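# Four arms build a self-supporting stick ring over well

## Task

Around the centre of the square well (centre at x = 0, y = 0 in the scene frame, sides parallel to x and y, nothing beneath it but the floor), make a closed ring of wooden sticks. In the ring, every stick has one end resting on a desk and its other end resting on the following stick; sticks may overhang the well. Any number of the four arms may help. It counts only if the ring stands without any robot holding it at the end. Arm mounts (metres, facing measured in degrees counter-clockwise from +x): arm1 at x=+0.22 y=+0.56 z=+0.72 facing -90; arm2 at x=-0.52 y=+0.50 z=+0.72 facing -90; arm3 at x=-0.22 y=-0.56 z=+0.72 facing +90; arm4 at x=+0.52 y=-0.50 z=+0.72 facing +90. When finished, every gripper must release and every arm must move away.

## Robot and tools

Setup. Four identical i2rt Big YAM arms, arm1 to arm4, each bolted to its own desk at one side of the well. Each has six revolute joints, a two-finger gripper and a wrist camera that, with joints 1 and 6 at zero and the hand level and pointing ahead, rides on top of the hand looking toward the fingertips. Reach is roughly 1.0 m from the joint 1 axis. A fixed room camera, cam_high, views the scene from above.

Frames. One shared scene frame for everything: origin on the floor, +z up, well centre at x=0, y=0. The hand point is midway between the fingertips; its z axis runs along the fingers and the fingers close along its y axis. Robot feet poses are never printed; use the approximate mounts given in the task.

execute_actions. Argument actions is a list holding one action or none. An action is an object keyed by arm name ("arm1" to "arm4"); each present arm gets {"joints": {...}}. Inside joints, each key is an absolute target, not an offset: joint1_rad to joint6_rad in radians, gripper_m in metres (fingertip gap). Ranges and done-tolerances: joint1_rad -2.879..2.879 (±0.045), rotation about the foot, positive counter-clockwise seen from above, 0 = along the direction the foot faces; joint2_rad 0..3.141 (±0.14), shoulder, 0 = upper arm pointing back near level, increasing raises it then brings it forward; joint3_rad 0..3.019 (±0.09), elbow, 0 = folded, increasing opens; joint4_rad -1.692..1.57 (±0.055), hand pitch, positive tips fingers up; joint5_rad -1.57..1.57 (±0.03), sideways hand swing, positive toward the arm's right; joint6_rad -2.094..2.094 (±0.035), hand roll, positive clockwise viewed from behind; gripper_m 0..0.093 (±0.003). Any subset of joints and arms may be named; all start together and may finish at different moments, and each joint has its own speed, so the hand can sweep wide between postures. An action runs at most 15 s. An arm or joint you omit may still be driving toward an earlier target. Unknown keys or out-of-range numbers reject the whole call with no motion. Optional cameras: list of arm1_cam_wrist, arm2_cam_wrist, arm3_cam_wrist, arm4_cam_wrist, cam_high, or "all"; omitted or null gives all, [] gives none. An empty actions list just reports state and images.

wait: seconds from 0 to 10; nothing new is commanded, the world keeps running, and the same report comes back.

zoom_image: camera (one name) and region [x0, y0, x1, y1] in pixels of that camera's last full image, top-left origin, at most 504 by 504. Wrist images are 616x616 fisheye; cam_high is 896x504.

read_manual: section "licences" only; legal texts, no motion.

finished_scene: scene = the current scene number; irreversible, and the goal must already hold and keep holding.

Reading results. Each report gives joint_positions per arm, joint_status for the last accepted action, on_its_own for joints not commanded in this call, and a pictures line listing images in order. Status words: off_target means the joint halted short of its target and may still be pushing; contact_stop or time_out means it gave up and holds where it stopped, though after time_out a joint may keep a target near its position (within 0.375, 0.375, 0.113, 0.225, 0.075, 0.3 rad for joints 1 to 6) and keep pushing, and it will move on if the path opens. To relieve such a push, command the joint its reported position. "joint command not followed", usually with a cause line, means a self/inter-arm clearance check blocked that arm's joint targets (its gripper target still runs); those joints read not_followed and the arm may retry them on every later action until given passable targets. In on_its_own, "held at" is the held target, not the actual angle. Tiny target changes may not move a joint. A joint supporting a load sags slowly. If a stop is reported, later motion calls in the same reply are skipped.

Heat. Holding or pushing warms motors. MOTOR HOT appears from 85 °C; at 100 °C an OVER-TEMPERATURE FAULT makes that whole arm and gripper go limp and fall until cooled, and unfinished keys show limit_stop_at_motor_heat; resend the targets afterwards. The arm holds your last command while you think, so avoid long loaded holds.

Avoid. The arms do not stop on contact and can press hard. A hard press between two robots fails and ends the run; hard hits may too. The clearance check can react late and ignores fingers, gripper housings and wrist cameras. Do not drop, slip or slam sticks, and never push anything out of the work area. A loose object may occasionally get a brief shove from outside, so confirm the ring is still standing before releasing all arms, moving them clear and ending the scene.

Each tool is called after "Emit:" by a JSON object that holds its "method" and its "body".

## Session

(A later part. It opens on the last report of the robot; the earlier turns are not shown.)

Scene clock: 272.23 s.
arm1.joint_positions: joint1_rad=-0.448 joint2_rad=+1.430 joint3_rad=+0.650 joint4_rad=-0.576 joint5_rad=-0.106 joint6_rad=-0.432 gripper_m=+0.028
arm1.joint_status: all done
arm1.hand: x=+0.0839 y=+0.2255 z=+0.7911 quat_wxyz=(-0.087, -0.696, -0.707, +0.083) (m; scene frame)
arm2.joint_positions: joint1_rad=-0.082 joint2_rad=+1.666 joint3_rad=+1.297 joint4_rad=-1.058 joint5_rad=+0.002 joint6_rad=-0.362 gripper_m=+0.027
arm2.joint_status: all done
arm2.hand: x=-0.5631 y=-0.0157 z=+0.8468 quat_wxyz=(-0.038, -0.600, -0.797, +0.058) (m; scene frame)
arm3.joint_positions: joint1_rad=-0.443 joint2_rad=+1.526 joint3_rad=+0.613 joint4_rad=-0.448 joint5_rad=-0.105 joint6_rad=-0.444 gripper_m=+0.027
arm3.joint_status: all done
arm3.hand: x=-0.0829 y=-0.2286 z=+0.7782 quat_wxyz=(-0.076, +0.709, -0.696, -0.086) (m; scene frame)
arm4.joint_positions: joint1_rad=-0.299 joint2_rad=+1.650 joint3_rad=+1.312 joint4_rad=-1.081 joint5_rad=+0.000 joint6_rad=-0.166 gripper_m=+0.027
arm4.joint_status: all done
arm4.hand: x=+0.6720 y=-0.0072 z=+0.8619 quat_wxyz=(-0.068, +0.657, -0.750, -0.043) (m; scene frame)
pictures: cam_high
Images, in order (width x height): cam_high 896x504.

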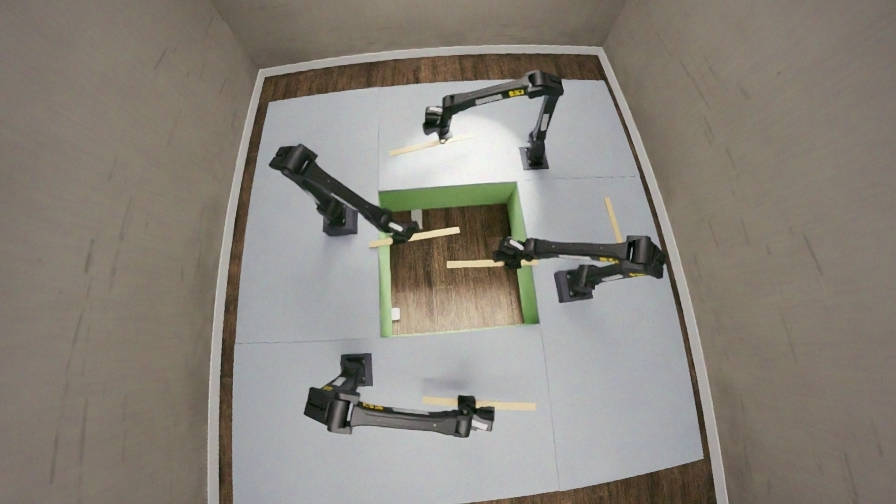

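Emit:
{"method": "execute_actions", "body": {"actions": [{"arm2":{"joints":{"joint5_rad":-0.226,"joint6_rad":-1.022,"joint1_rad":0.1}},"arm4":{"joints":{"joint5_rad":-0.226,"joint6_rad":-1.022,"joint1_rad":0.1}}}], "cameras": []}}

Emit:
{"method": "execute_actions", "body": {"actions": [{"arm2":{"joints":{"joint1_rad":0.545}},"arm4":{"joints":{"joint1_rad":0.545}}}]}}

Scene clock: 281.70 s.
arm1.joint_positions: joint1_rad=-0.448 joint2_rad=+1.430 joint3_rad=+0.650 joint4_rad=-0.576 joint5_rad=-0.106 joint6_rad=-0.432 gripper_m=+0.028
arm1.joint_status: not commanded
arm1.hand: x=+0.0839 y=+0.2255 z=+0.7911 quat_wxyz=(-0.087, -0.696, -0.707, +0.083) (m; scene frame)
arm2.joint_positions: joint1_rad=+0.111 joint2_rad=+1.666 joint3_rad=+1.297 joint4_rad=-1.058 joint5_rad=-0.225 joint6_rad=-1.013 gripper_m=+0.027
arm2.joint_status: all done
arm2.hand: x=-0.4250 y=-0.0094 z=+0.8519 quat_wxyz=(-0.132, -0.211, -0.968, +0.028) (m; scene frame)
arm3.joint_positions: joint1_rad=-0.443 joint2_rad=+1.526 joint3_rad=+0.613 joint4_rad=-0.448 joint5_rad=-0.105 joint6_rad=-0.444 gripper_m=+0.027
arm3.joint_status: not commanded
arm3.hand: x=-0.0829 y=-0.2286 z=+0.7782 quat_wxyz=(-0.076, +0.709, -0.696, -0.086) (m; scene frame)
arm4.joint_positions: joint1_rad=+0.112 joint2_rad=+1.650 joint3_rad=+1.312 joint4_rad=-1.081 joint5_rad=-0.227 joint6_rad=-1.011 gripper_m=+0.027
arm4.joint_status: all done
arm4.hand: x=+0.4234 y=+0.0073 z=+0.8663 quat_wxyz=(-0.038, +0.968, -0.210, -0.132) (m; scene frame)
pictures: none
No camera images: the call's "cameras" was empty. Leave "cameras" out to get every camera's image.

Scene clock: 283.03 s.
arm1.joint_positions: joint1_rad=-0.448 joint2_rad=+1.430 joint3_rad=+0.650 joint4_rad=-0.576 joint5_rad=-0.106 joint6_rad=-0.432 gripper_m=+0.028
arm1.joint_status: not commanded
arm1.hand: x=+0.0839 y=+0.2255 z=+0.7911 quat_wxyz=(-0.087, -0.696, -0.707, +0.083) (m; scene frame)
arm2.joint_positions: joint1_rad=+0.555 joint2_rad=+1.666 joint3_rad=+1.297 joint4_rad=-1.058 joint5_rad=-0.226 joint6_rad=-1.016 gripper_m=+0.027
arm2.joint_status: all done
arm2.hand: x=-0.2156 y=+0.0811 z=+0.8535 quat_wxyz=(-0.136, +0.008, -0.991, -0.001) (m; scene frame)
arm3.joint_positions: joint1_rad=-0.443 joint2_rad=+1.526 joint3_rad=+0.613 joint4_rad=-0.448 joint5_rad=-0.105 joint6_rad=-0.444 gripper_m=+0.027
arm3.joint_status: not commanded
arm3.hand: x=-0.0829 y=-0.2286 z=+0.7782 quat_wxyz=(-0.076, +0.709, -0.696, -0.086) (m; scene frame)
arm4.joint_positions: joint1_rad=+0.557 joint2_rad=+1.650 joint3_rad=+1.312 joint4_rad=-1.081 joint5_rad=-0.227 joint6_rad=-1.014 gripper_m=+0.027
arm4.joint_status: all done
arm4.hand: x=+0.2139 y=-0.0838 z=+0.8654 quat_wxyz=(-0.009, +0.991, +0.010, -0.135) (m; scene frame)
pictures: arm1_cam_wrist, arm2_cam_wrist, arm3_cam_wrist, arm4_cam_wrist, cam_high
Images, in order (width x height): arm1_cam_wrist 616x616, arm2_cam_wrist 616x616, arm3_cam_wrist 616x616, arm4_cam_wrist 616x616, cam_high 896x504.

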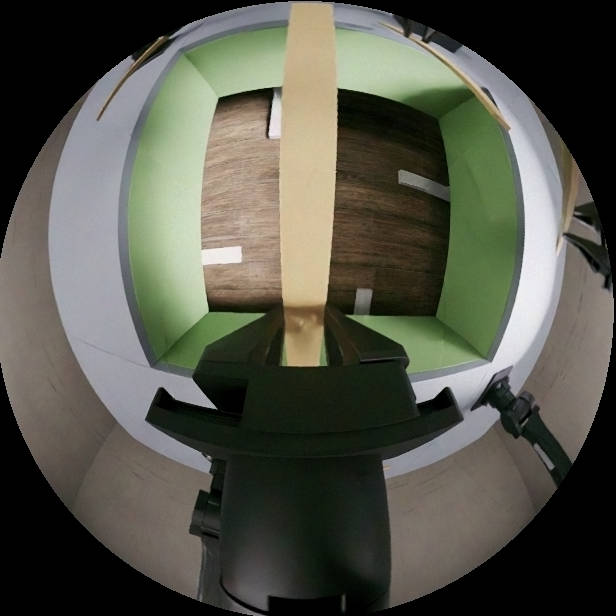

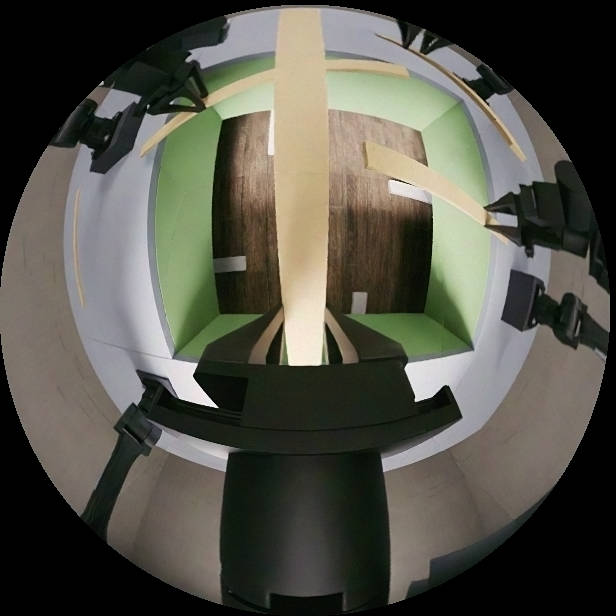

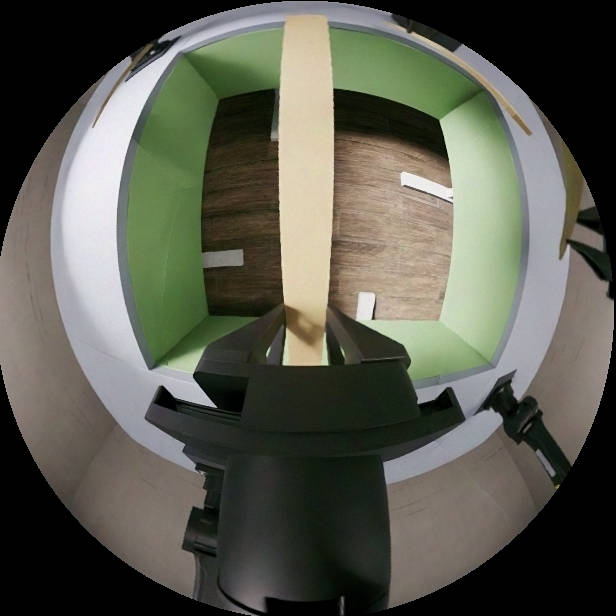

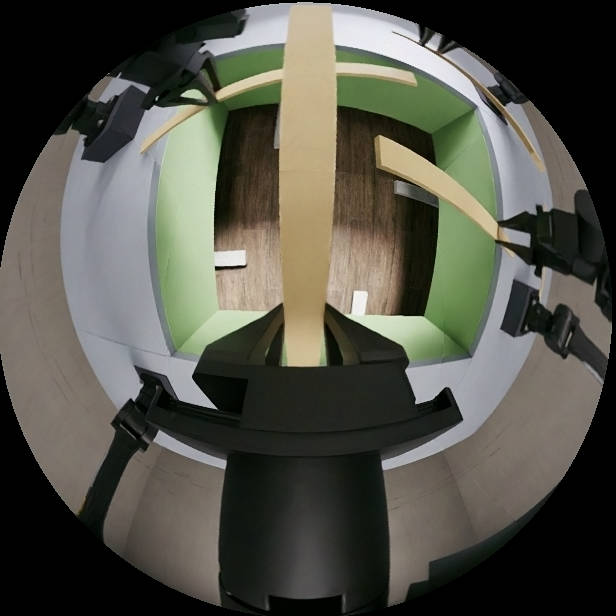

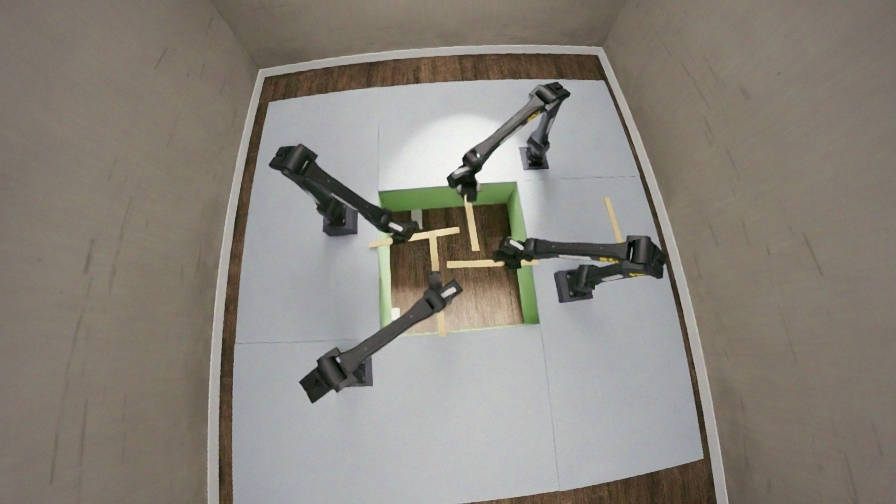

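Emit:
{"method": "execute_actions", "body": {"actions": [{"arm1":{"joints":{"joint1_rad":-0.555,"joint2_rad":1.499,"joint3_rad":0.733,"joint4_rad":-0.528,"joint5_rad":-0.136,"joint6_rad":-0.538}},"arm3":{"joints":{"joint1_rad":-0.548,"joint2_rad":1.575,"joint3_rad":0.705,"joint4_rad":-0.43,"joint5_rad":-0.136,"joint6_rad":-0.54}},"arm2":{"joints":{"joint2_rad":1.735,"joint3_rad":1.204,"joint4_rad":-0.895}},"arm4":{"joints":{"joint2_rad":1.716,"joint3_rad":1.218,"joint4_rad":-0.92}}}]}}

Emit:
{"method": "zoom_image", "body": {"camera": "cam_high", "region": [350, 160, 570, 360]}}

Scene clock: 302.80 s.
arm1.joint_positions: joint1_rad=-0.556 joint2_rad=+1.496 joint3_rad=+0.683 joint4_rad=-0.544 joint5_rad=-0.134 joint6_rad=-0.528 gripper_m=+0.028
arm1.joint_status: all done
arm1.hand: x=+0.0447 y=+0.2259 z=+0.7807 quat_wxyz=(-0.092, -0.699, -0.704, +0.086) (m; scene frame)
arm2.joint_positions: joint1_rad=+0.555 joint2_rad=+1.730 joint3_rad=+1.202 joint4_rad=-0.908 joint5_rad=-0.226 joint6_rad=-1.016 gripper_m=+0.027
arm2.joint_status: all done
arm2.hand: x=-0.2179 y=+0.0857 z=+0.7911 quat_wxyz=(-0.134, +0.008, -0.991, -0.005) (m; scene frame)
arm3.joint_positions: joint1_rad=-0.549 joint2_rad=+1.569 joint3_rad=+0.672 joint4_rad=-0.439 joint5_rad=-0.134 joint6_rad=-0.524 gripper_m=+0.027
arm3.joint_status: all done
arm3.hand: x=-0.0391 y=-0.2190 z=+0.7808 quat_wxyz=(-0.092, +0.701, -0.701, -0.095) (m; scene frame)
arm4.joint_positions: joint1_rad=+0.557 joint2_rad=+1.729 joint3_rad=+1.216 joint4_rad=-0.936 joint5_rad=-0.227 joint6_rad=-1.014 gripper_m=+0.027
arm4.joint_status: all done
arm4.hand: x=+0.2168 y=-0.0878 z=+0.7949 quat_wxyz=(+0.004, +0.992, +0.008, -0.128) (m; scene frame)
pictures: arm1_cam_wrist, arm2_cam_wrist, arm3_cam_wrist, arm4_cam_wrist, cam_high
Images, in order (width x height): arm1_cam_wrist 616x616, arm2_cam_wrist 616x616, arm3_cam_wrist 616x616, arm4_cam_wrist 616x616, cam_high 896x504.

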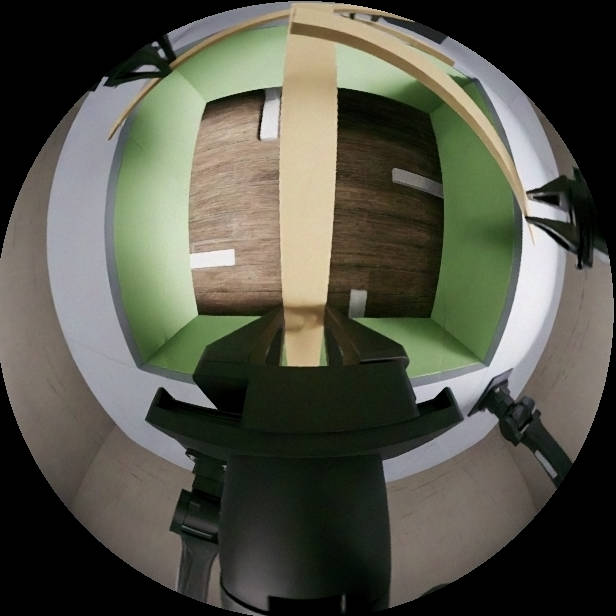

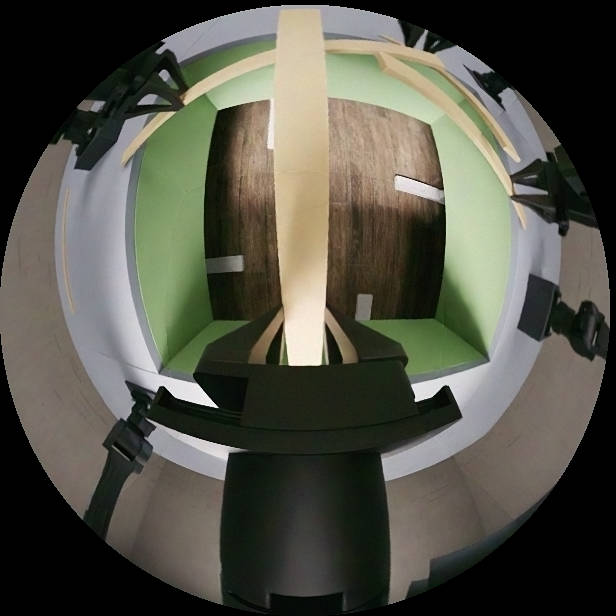

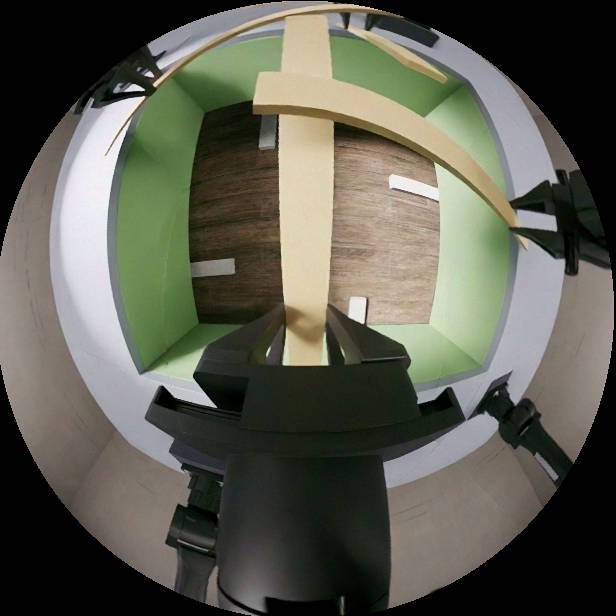

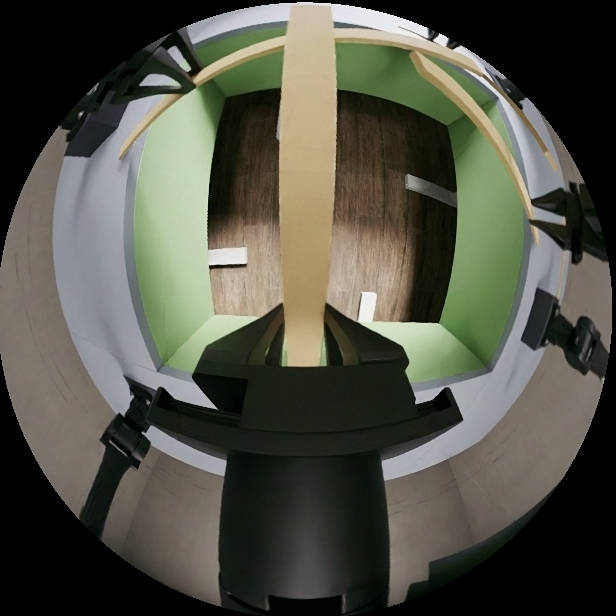

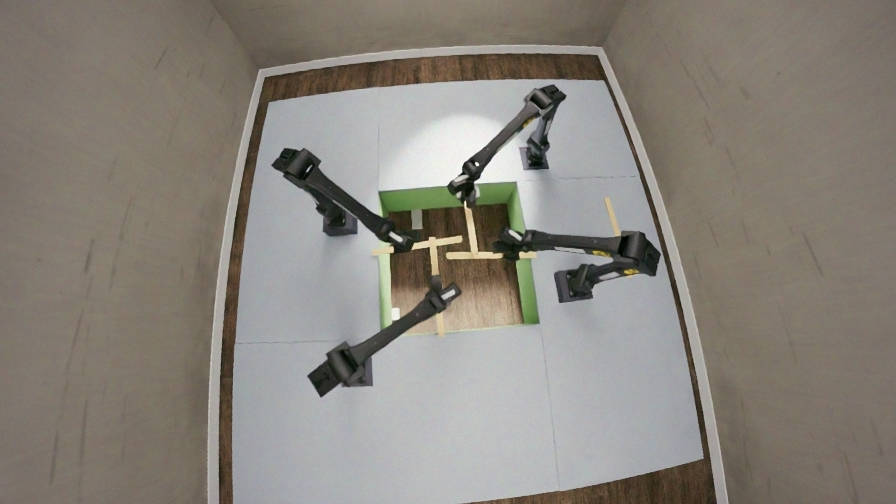

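Region (350, 160, 570, 360) of cam_high's 896x504 image, scaled by 2.291, with more detail than that image has; it fills the top 458 rows of this view, and the rest is white.

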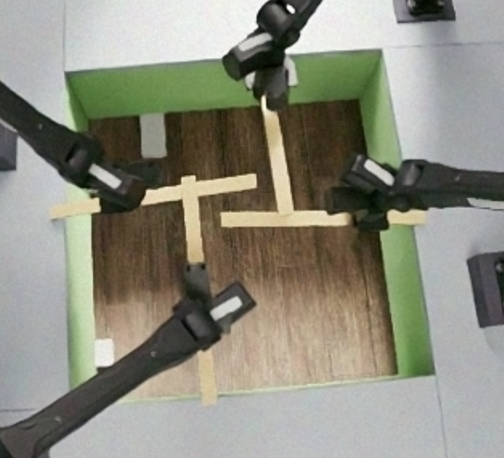

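Emit:
{"method": "execute_actions", "body": {"actions": [{"arm1":{"joints":{"joint3_rad":0.758}},"arm3":{"joints":{"joint1_rad":-0.509,"joint3_rad":0.723,"joint6_rad":-0.477}},"arm2":{"joints":{"joint1_rad":0.526,"joint2_rad":1.788,"joint4_rad":-0.854}},"arm4":{"joints":{"joint1_rad":0.505,"joint2_rad":1.77,"joint3_rad":1.284,"joint6_rad":-1.058}}}]}}

Emit:
{"method": "zoom_image", "body": {"camera": "cam_high", "region": [350, 160, 570, 360]}}

Scene clock: 349.47 s.
arm1.joint_positions: joint1_rad=-0.556 joint2_rad=+1.496 joint3_rad=+0.710 joint4_rad=-0.544 joint5_rad=-0.134 joint6_rad=-0.528 gripper_m=+0.028
arm1.joint_status: all done
arm1.hand: x=+0.0375 y=+0.2138 z=+0.7895 quat_wxyz=(-0.095, -0.698, -0.703, +0.100) (m; scene frame)
arm2.joint_positions: joint1_rad=+0.536 joint2_rad=+1.772 joint3_rad=+1.202 joint4_rad=-0.867 joint5_rad=-0.226 joint6_rad=-1.016 gripper_m=+0.027
arm2.joint_status: all done
arm2.hand: x=-0.2223 y=+0.0746 z=+0.7718 quat_wxyz=(-0.133, -0.001, -0.991, -0.004) (m; scene frame)
arm3.joint_positions: joint1_rad=-0.514 joint2_rad=+1.569 joint3_rad=+0.683 joint4_rad=-0.439 joint5_rad=-0.134 joint6_rad=-0.494 gripper_m=+0.027
arm3.joint_status: all done
arm3.hand: x=-0.0482 y=-0.2078 z=+0.7841 quat_wxyz=(-0.094, +0.702, -0.699, -0.100) (m; scene frame)
arm4.joint_positions: joint1_rad=+0.511 joint2_rad=+1.768 joint3_rad=+1.228 joint4_rad=-0.935 joint5_rad=-0.227 joint6_rad=-1.048 gripper_m=+0.027
arm4.joint_status: all done
arm4.hand: x=+0.2349 y=-0.0719 z=+0.7805 quat_wxyz=(+0.010, +0.993, +0.001, -0.122) (m; scene frame)
pictures: arm1_cam_wrist, arm2_cam_wrist, arm3_cam_wrist, arm4_cam_wrist, cam_high
Images, in order (width x height): arm1_cam_wrist 616x616, arm2_cam_wrist 616x616, arm3_cam_wrist 616x616, arm4_cam_wrist 616x616, cam_high 896x504.

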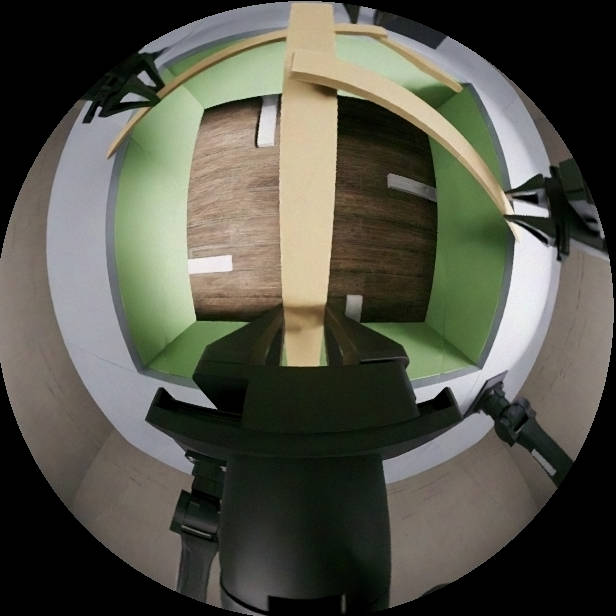

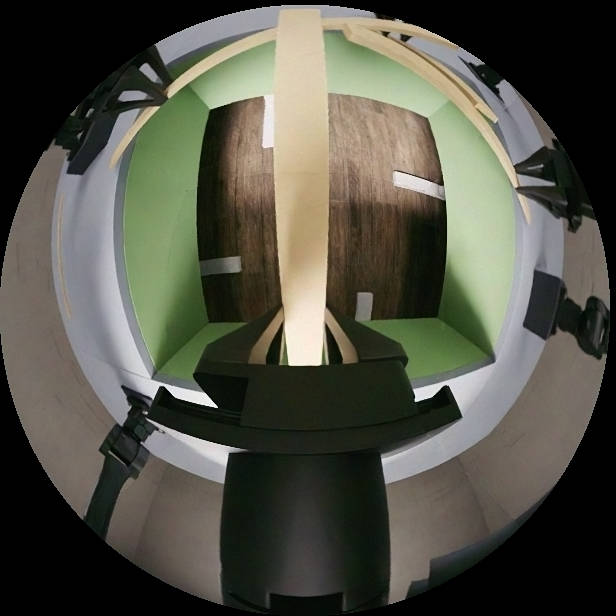

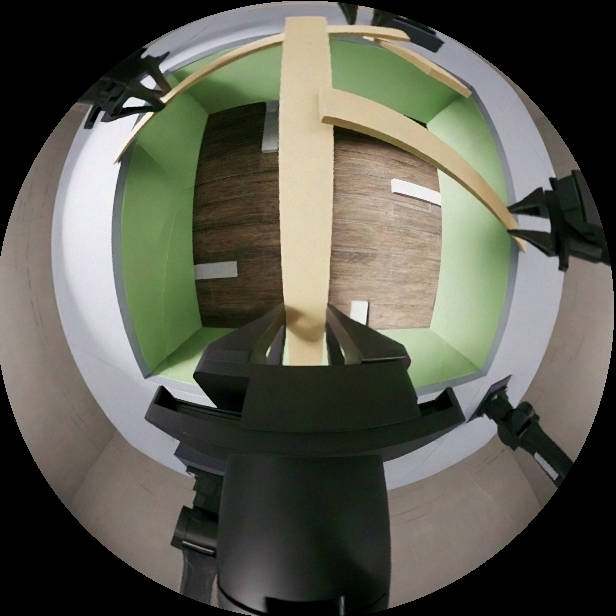

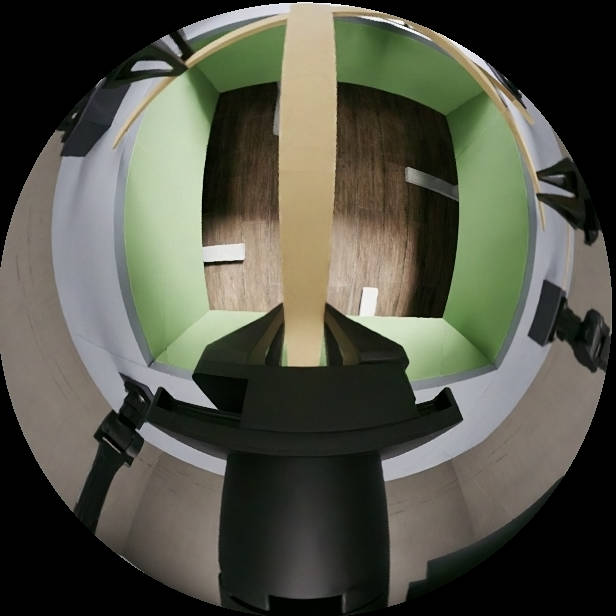

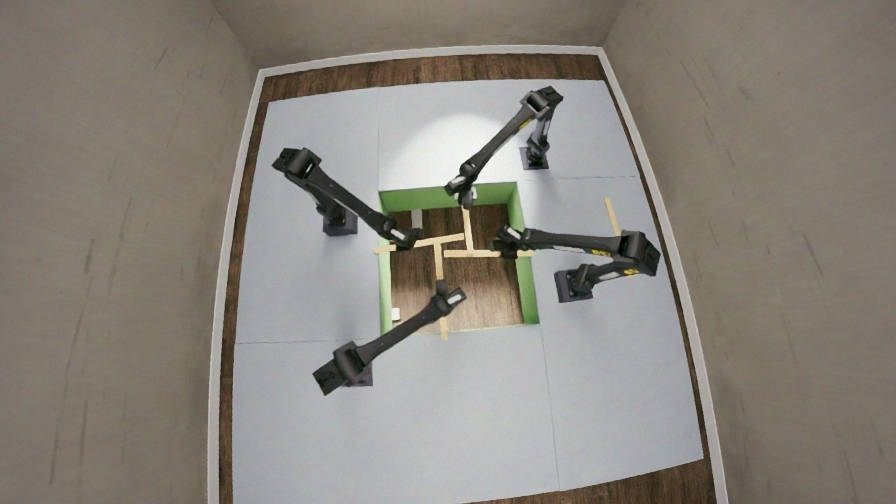

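Region (350, 160, 570, 360) of cam_high's 896x504 image, scaled by 2.291, with more detail than that image has; it fills the top 458 rows of this view, and the rest is white.

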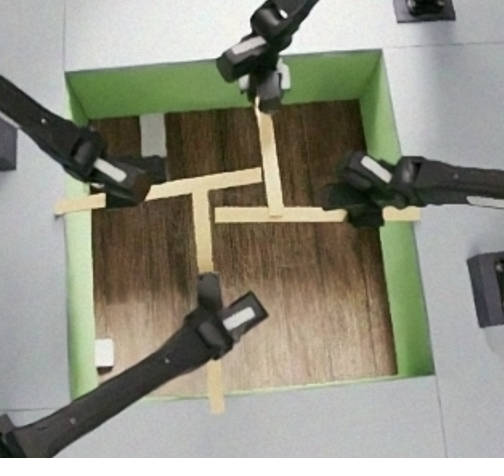

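Emit:
{"method": "execute_actions", "body": {"actions": [{"arm2":{"joints":{"joint1_rad":0.51,"joint2_rad":1.82,"joint3_rad":1.295,"joint4_rad":-0.895,"joint6_rad":-1.04}},"arm4":{"joints":{"joint1_rad":0.49,"joint2_rad":1.8,"joint3_rad":1.345,"joint4_rad":-0.962,"joint6_rad":-1.068}}}], "cameras": ["arm1_cam_wrist","arm3_cam_wrist"]}}

Scene clock: 369.93 s.
arm1.joint_positions: joint1_rad=-0.556 joint2_rad=+1.496 joint3_rad=+0.710 joint4_rad=-0.544 joint5_rad=-0.134 joint6_rad=-0.530 gripper_m=+0.028
arm1.joint_status: not commanded
arm1.hand: x=+0.0375 y=+0.2138 z=+0.7895 quat_wxyz=(-0.095, -0.697, -0.704, +0.100) (m; scene frame)
arm2.joint_positions: joint1_rad=+0.523 joint2_rad=+1.796 joint3_rad=+1.244 joint4_rad=-0.888 joint5_rad=-0.226 joint6_rad=-1.033 gripper_m=+0.027
arm2.joint_status: all done
arm2.hand: x=-0.2222 y=+0.0607 z=+0.7737 quat_wxyz=(-0.133, +0.000, -0.991, -0.003) (m; scene frame)
arm3.joint_positions: joint1_rad=-0.514 joint2_rad=+1.569 joint3_rad=+0.683 joint4_rad=-0.439 joint5_rad=-0.134 joint6_rad=-0.492 gripper_m=+0.027
arm3.joint_status: not commanded
arm3.hand: x=-0.0482 y=-0.2078 z=+0.7841 quat_wxyz=(-0.094, +0.701, -0.700, -0.100) (m; scene frame)
arm4.joint_positions: joint1_rad=+0.505 joint2_rad=+1.795 joint3_rad=+1.292 joint4_rad=-0.950 joint5_rad=-0.227 joint6_rad=-1.058 gripper_m=+0.027
arm4.joint_status: all done
arm4.hand: x=+0.2266 y=-0.0509 z=+0.7898 quat_wxyz=(-0.001, +0.992, +0.004, -0.127) (m; scene frame)
pictures: arm1_cam_wrist, arm3_cam_wrist
Images, in order (width x height): arm1_cam_wrist 616x616, arm3_cam_wrist 616x616.

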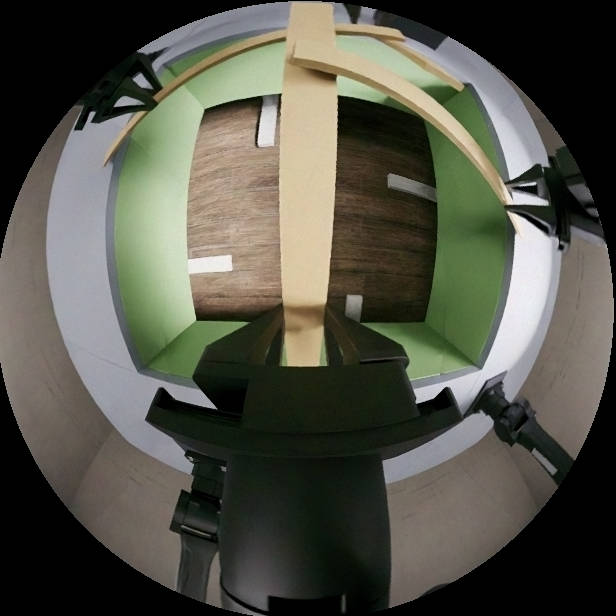

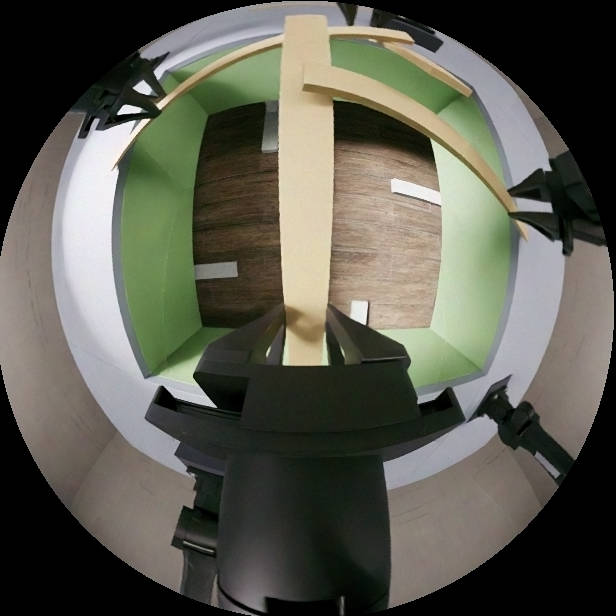

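Emit:
{"method": "execute_actions", "body": {"actions": [{"arm2":{"joints":{"joint1_rad":0.495,"joint2_rad":1.862,"joint3_rad":1.356,"joint4_rad":-0.912,"joint6_rad":-1.052}},"arm4":{"joints":{"joint1_rad":0.482,"joint2_rad":1.835,"joint3_rad":1.408,"joint4_rad":-0.982}}}]}}

Emit:
{"method": "zoom_image", "body": {"camera": "cam_high", "region": [350, 160, 570, 360]}}

Scene clock: 377.20 s.
arm1.joint_positions: joint1_rad=-0.556 joint2_rad=+1.496 joint3_rad=+0.710 joint4_rad=-0.544 joint5_rad=-0.134 joint6_rad=-0.530 gripper_m=+0.028
arm1.joint_status: not commanded
arm1.hand: x=+0.0375 y=+0.2138 z=+0.7895 quat_wxyz=(-0.095, -0.697, -0.704, +0.100) (m; scene frame)
arm2.joint_positions: joint1_rad=+0.506 joint2_rad=+1.840 joint3_rad=+1.302 joint4_rad=-0.903 joint5_rad=-0.226 joint6_rad=-1.046 gripper_m=+0.027
arm2.joint_status: all done
arm2.hand: x=-0.2209 y=+0.0400 z=+0.7713 quat_wxyz=(-0.132, -0.001, -0.991, -0.002) (m; scene frame)
arm3.joint_positions: joint1_rad=-0.514 joint2_rad=+1.569 joint3_rad=+0.683 joint4_rad=-0.439 joint5_rad=-0.134 joint6_rad=-0.492 gripper_m=+0.027
arm3.joint_status: not commanded
arm3.hand: x=-0.0482 y=-0.2078 z=+0.7841 quat_wxyz=(-0.094, +0.701, -0.700, -0.100) (m; scene frame)
arm4.joint_positions: joint1_rad=+0.497 joint2_rad=+1.831 joint3_rad=+1.353 joint4_rad=-0.971 joint5_rad=-0.227 joint6_rad=-1.059 gripper_m=+0.027
arm4.joint_status: all done
arm4.hand: x=+0.2219 y=-0.0329 z=+0.7925 quat_wxyz=(-0.003, +0.992, +0.001, -0.128) (m; scene frame)
pictures: arm1_cam_wrist, arm2_cam_wrist, arm3_cam_wrist, arm4_cam_wrist, cam_high
Images, in order (width x height): arm1_cam_wrist 616x616, arm2_cam_wrist 616x616, arm3_cam_wrist 616x616, arm4_cam_wrist 616x616, cam_high 896x504.

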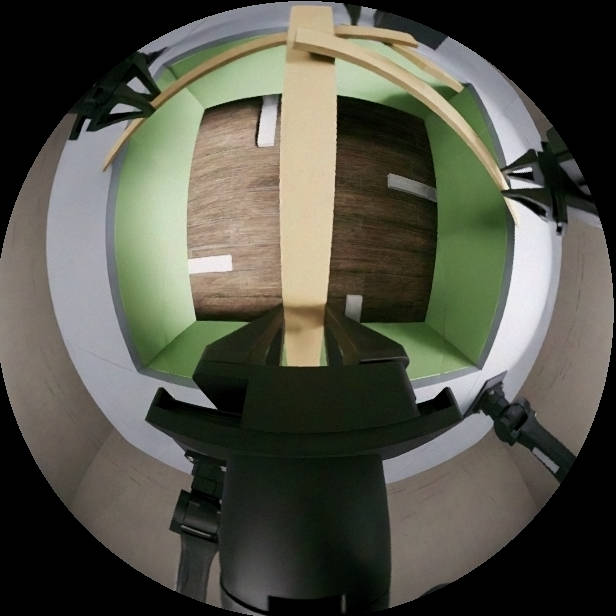

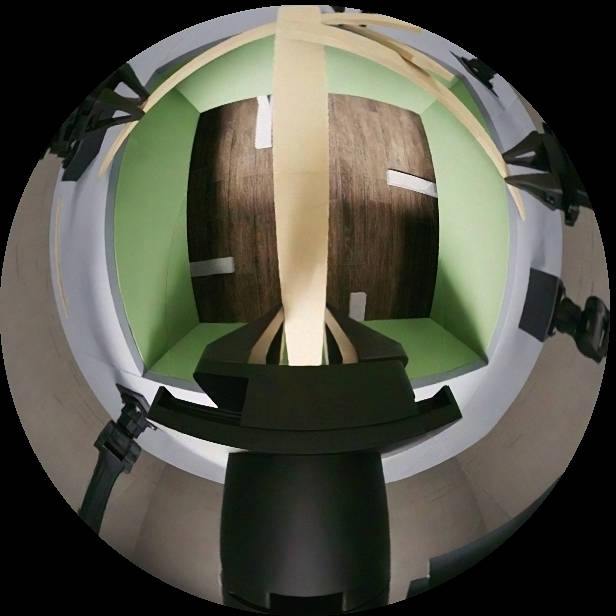

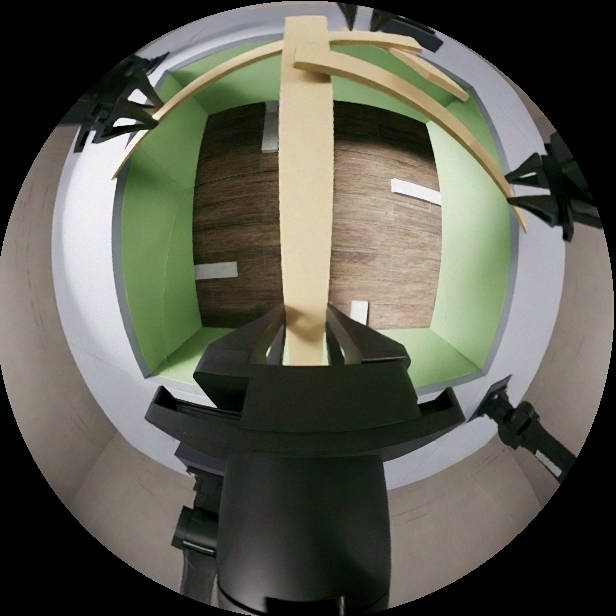

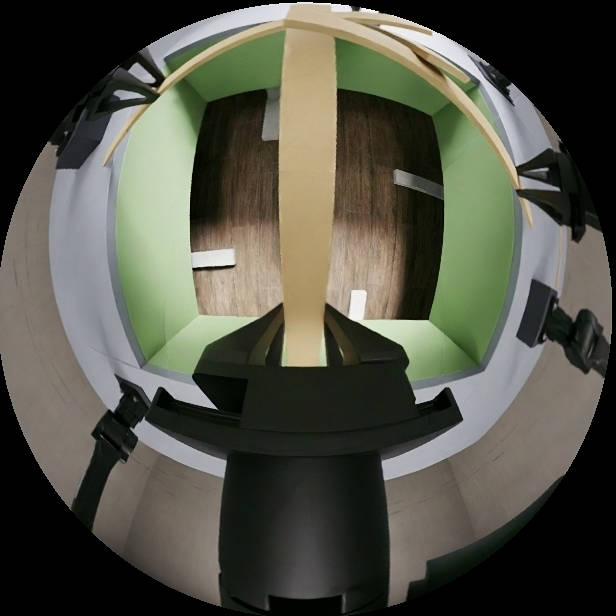

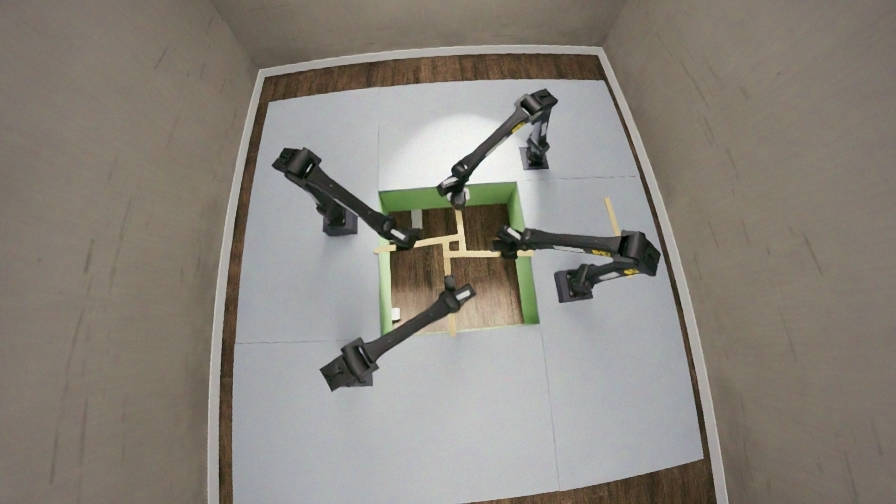

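Region (350, 160, 570, 360) of cam_high's 896x504 image, scaled by 2.291, with more detail than that image has; it fills the top 458 rows of this view, and the rest is white.

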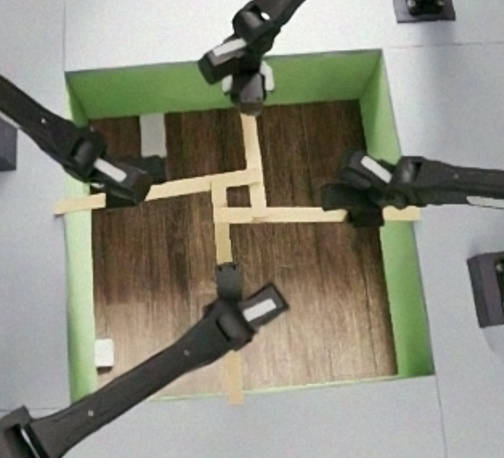

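Emit:
{"method": "execute_actions", "body": {"actions": [{"arm1":{"joints":{"joint1_rad":-0.536,"joint2_rad":1.554,"joint3_rad":0.772,"joint4_rad":-0.568,"joint5_rad":-0.104}},"arm3":{"joints":{"joint1_rad":-0.495,"joint2_rad":1.627,"joint3_rad":0.745,"joint4_rad":-0.474,"joint5_rad":-0.102}},"arm2":{"joints":{"joint1_rad":0.528,"joint2_rad":1.883,"joint3_rad":1.365,"joint4_rad":-0.926,"joint5_rad":-0.179}},"arm4":{"joints":{"joint1_rad":0.519,"joint2_rad":1.858,"joint5_rad":-0.179}}}], "cameras": ["cam_high","arm1_cam_wrist","arm3_cam_wrist"]}}

Scene clock: 411.17 s.
arm1.joint_positions: joint1_rad=-0.549 joint2_rad=+1.551 joint3_rad=+0.723 joint4_rad=-0.558 joint5_rad=-0.107 joint6_rad=-0.531 gripper_m=+0.028
arm1.joint_status: all done
arm1.hand: x=+0.0379 y=+0.2182 z=+0.7723 quat_wxyz=(-0.076, -0.699, -0.707, +0.076) (m; scene frame)
arm2.joint_positions: joint1_rad=+0.516 joint2_rad=+1.858 joint3_rad=+1.311 joint4_rad=-0.916 joint5_rad=-0.182 joint6_rad=-1.048 gripper_m=+0.027
arm2.joint_status: all done
arm2.hand: x=-0.2235 y=+0.0401 z=+0.7628 quat_wxyz=(-0.108, +0.002, -0.994, -0.001) (m; scene frame)
arm3.joint_positions: joint1_rad=-0.505 joint2_rad=+1.622 joint3_rad=+0.708 joint4_rad=-0.468 joint5_rad=-0.104 joint6_rad=-0.492 gripper_m=+0.027
arm3.joint_status: all done
arm3.hand: x=-0.0478 y=-0.2101 z=+0.7700 quat_wxyz=(-0.071, +0.705, -0.701, -0.078) (m; scene frame)
arm4.joint_positions: joint1_rad=+0.504 joint2_rad=+1.851 joint3_rad=+1.353 joint4_rad=-0.971 joint5_rad=-0.181 joint6_rad=-1.060 gripper_m=+0.027
arm4.joint_status: all done
arm4.hand: x=+0.2259 y=-0.0324 z=+0.7800 quat_wxyz=(-0.005, +0.995, +0.002, -0.103) (m; scene frame)
pictures: arm1_cam_wrist, arm3_cam_wrist, cam_high
Images, in order (width x height): arm1_cam_wrist 616x616, arm3_cam_wrist 616x616, cam_high 896x504.

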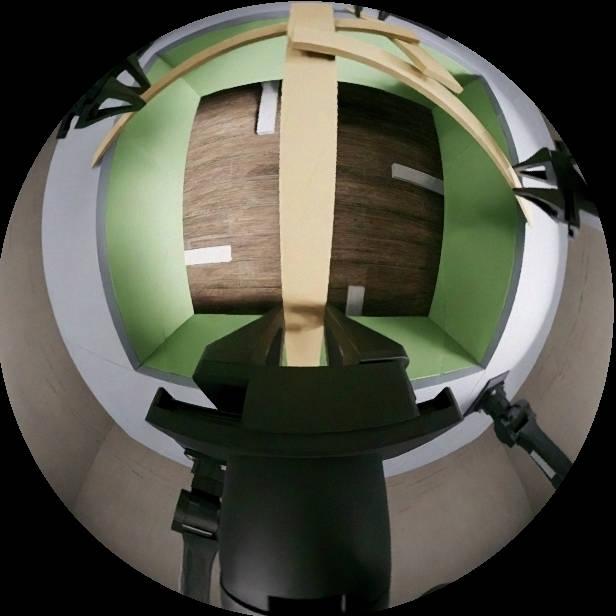

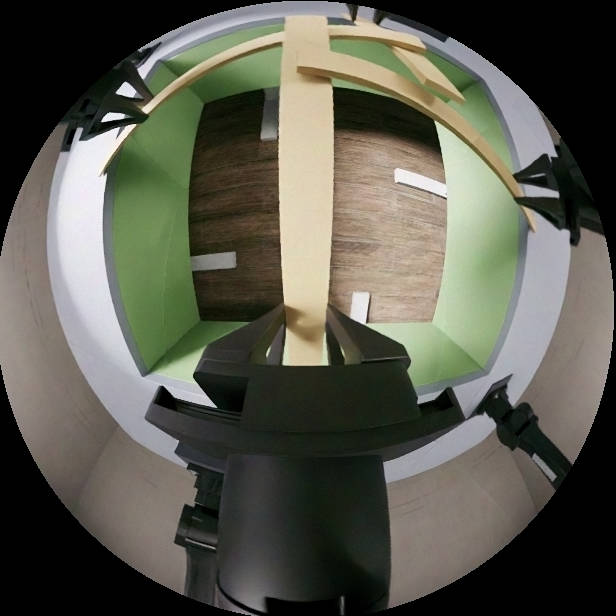

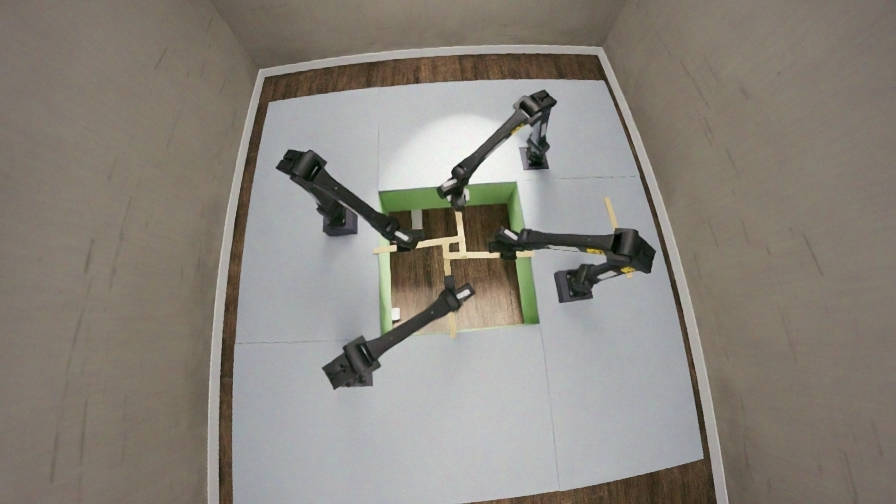

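Emit:
{"method": "zoom_image", "body": {"camera": "arm3_cam_wrist", "region": [50, 0, 450, 200]}}

Emit:
{"method": "zoom_image", "body": {"camera": "arm1_cam_wrist", "region": [50, 0, 450, 200]}}

Region (50, 0, 450, 200) of arm3_cam_wrist's 616x616 image, scaled by 1.260, with more detail than that image has.

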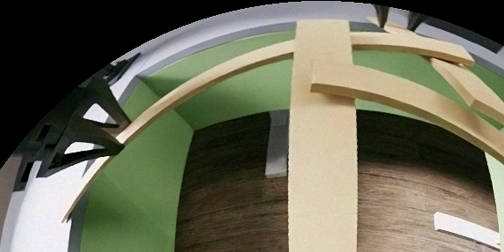

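Region (50, 0, 450, 200) of arm1_cam_wrist's 616x616 image, scaled by 1.260, with more detail than that image has.

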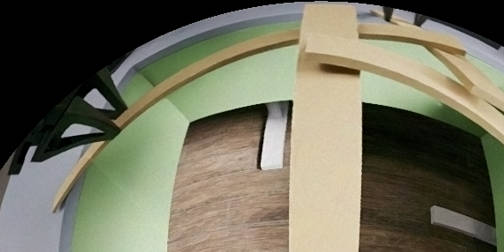

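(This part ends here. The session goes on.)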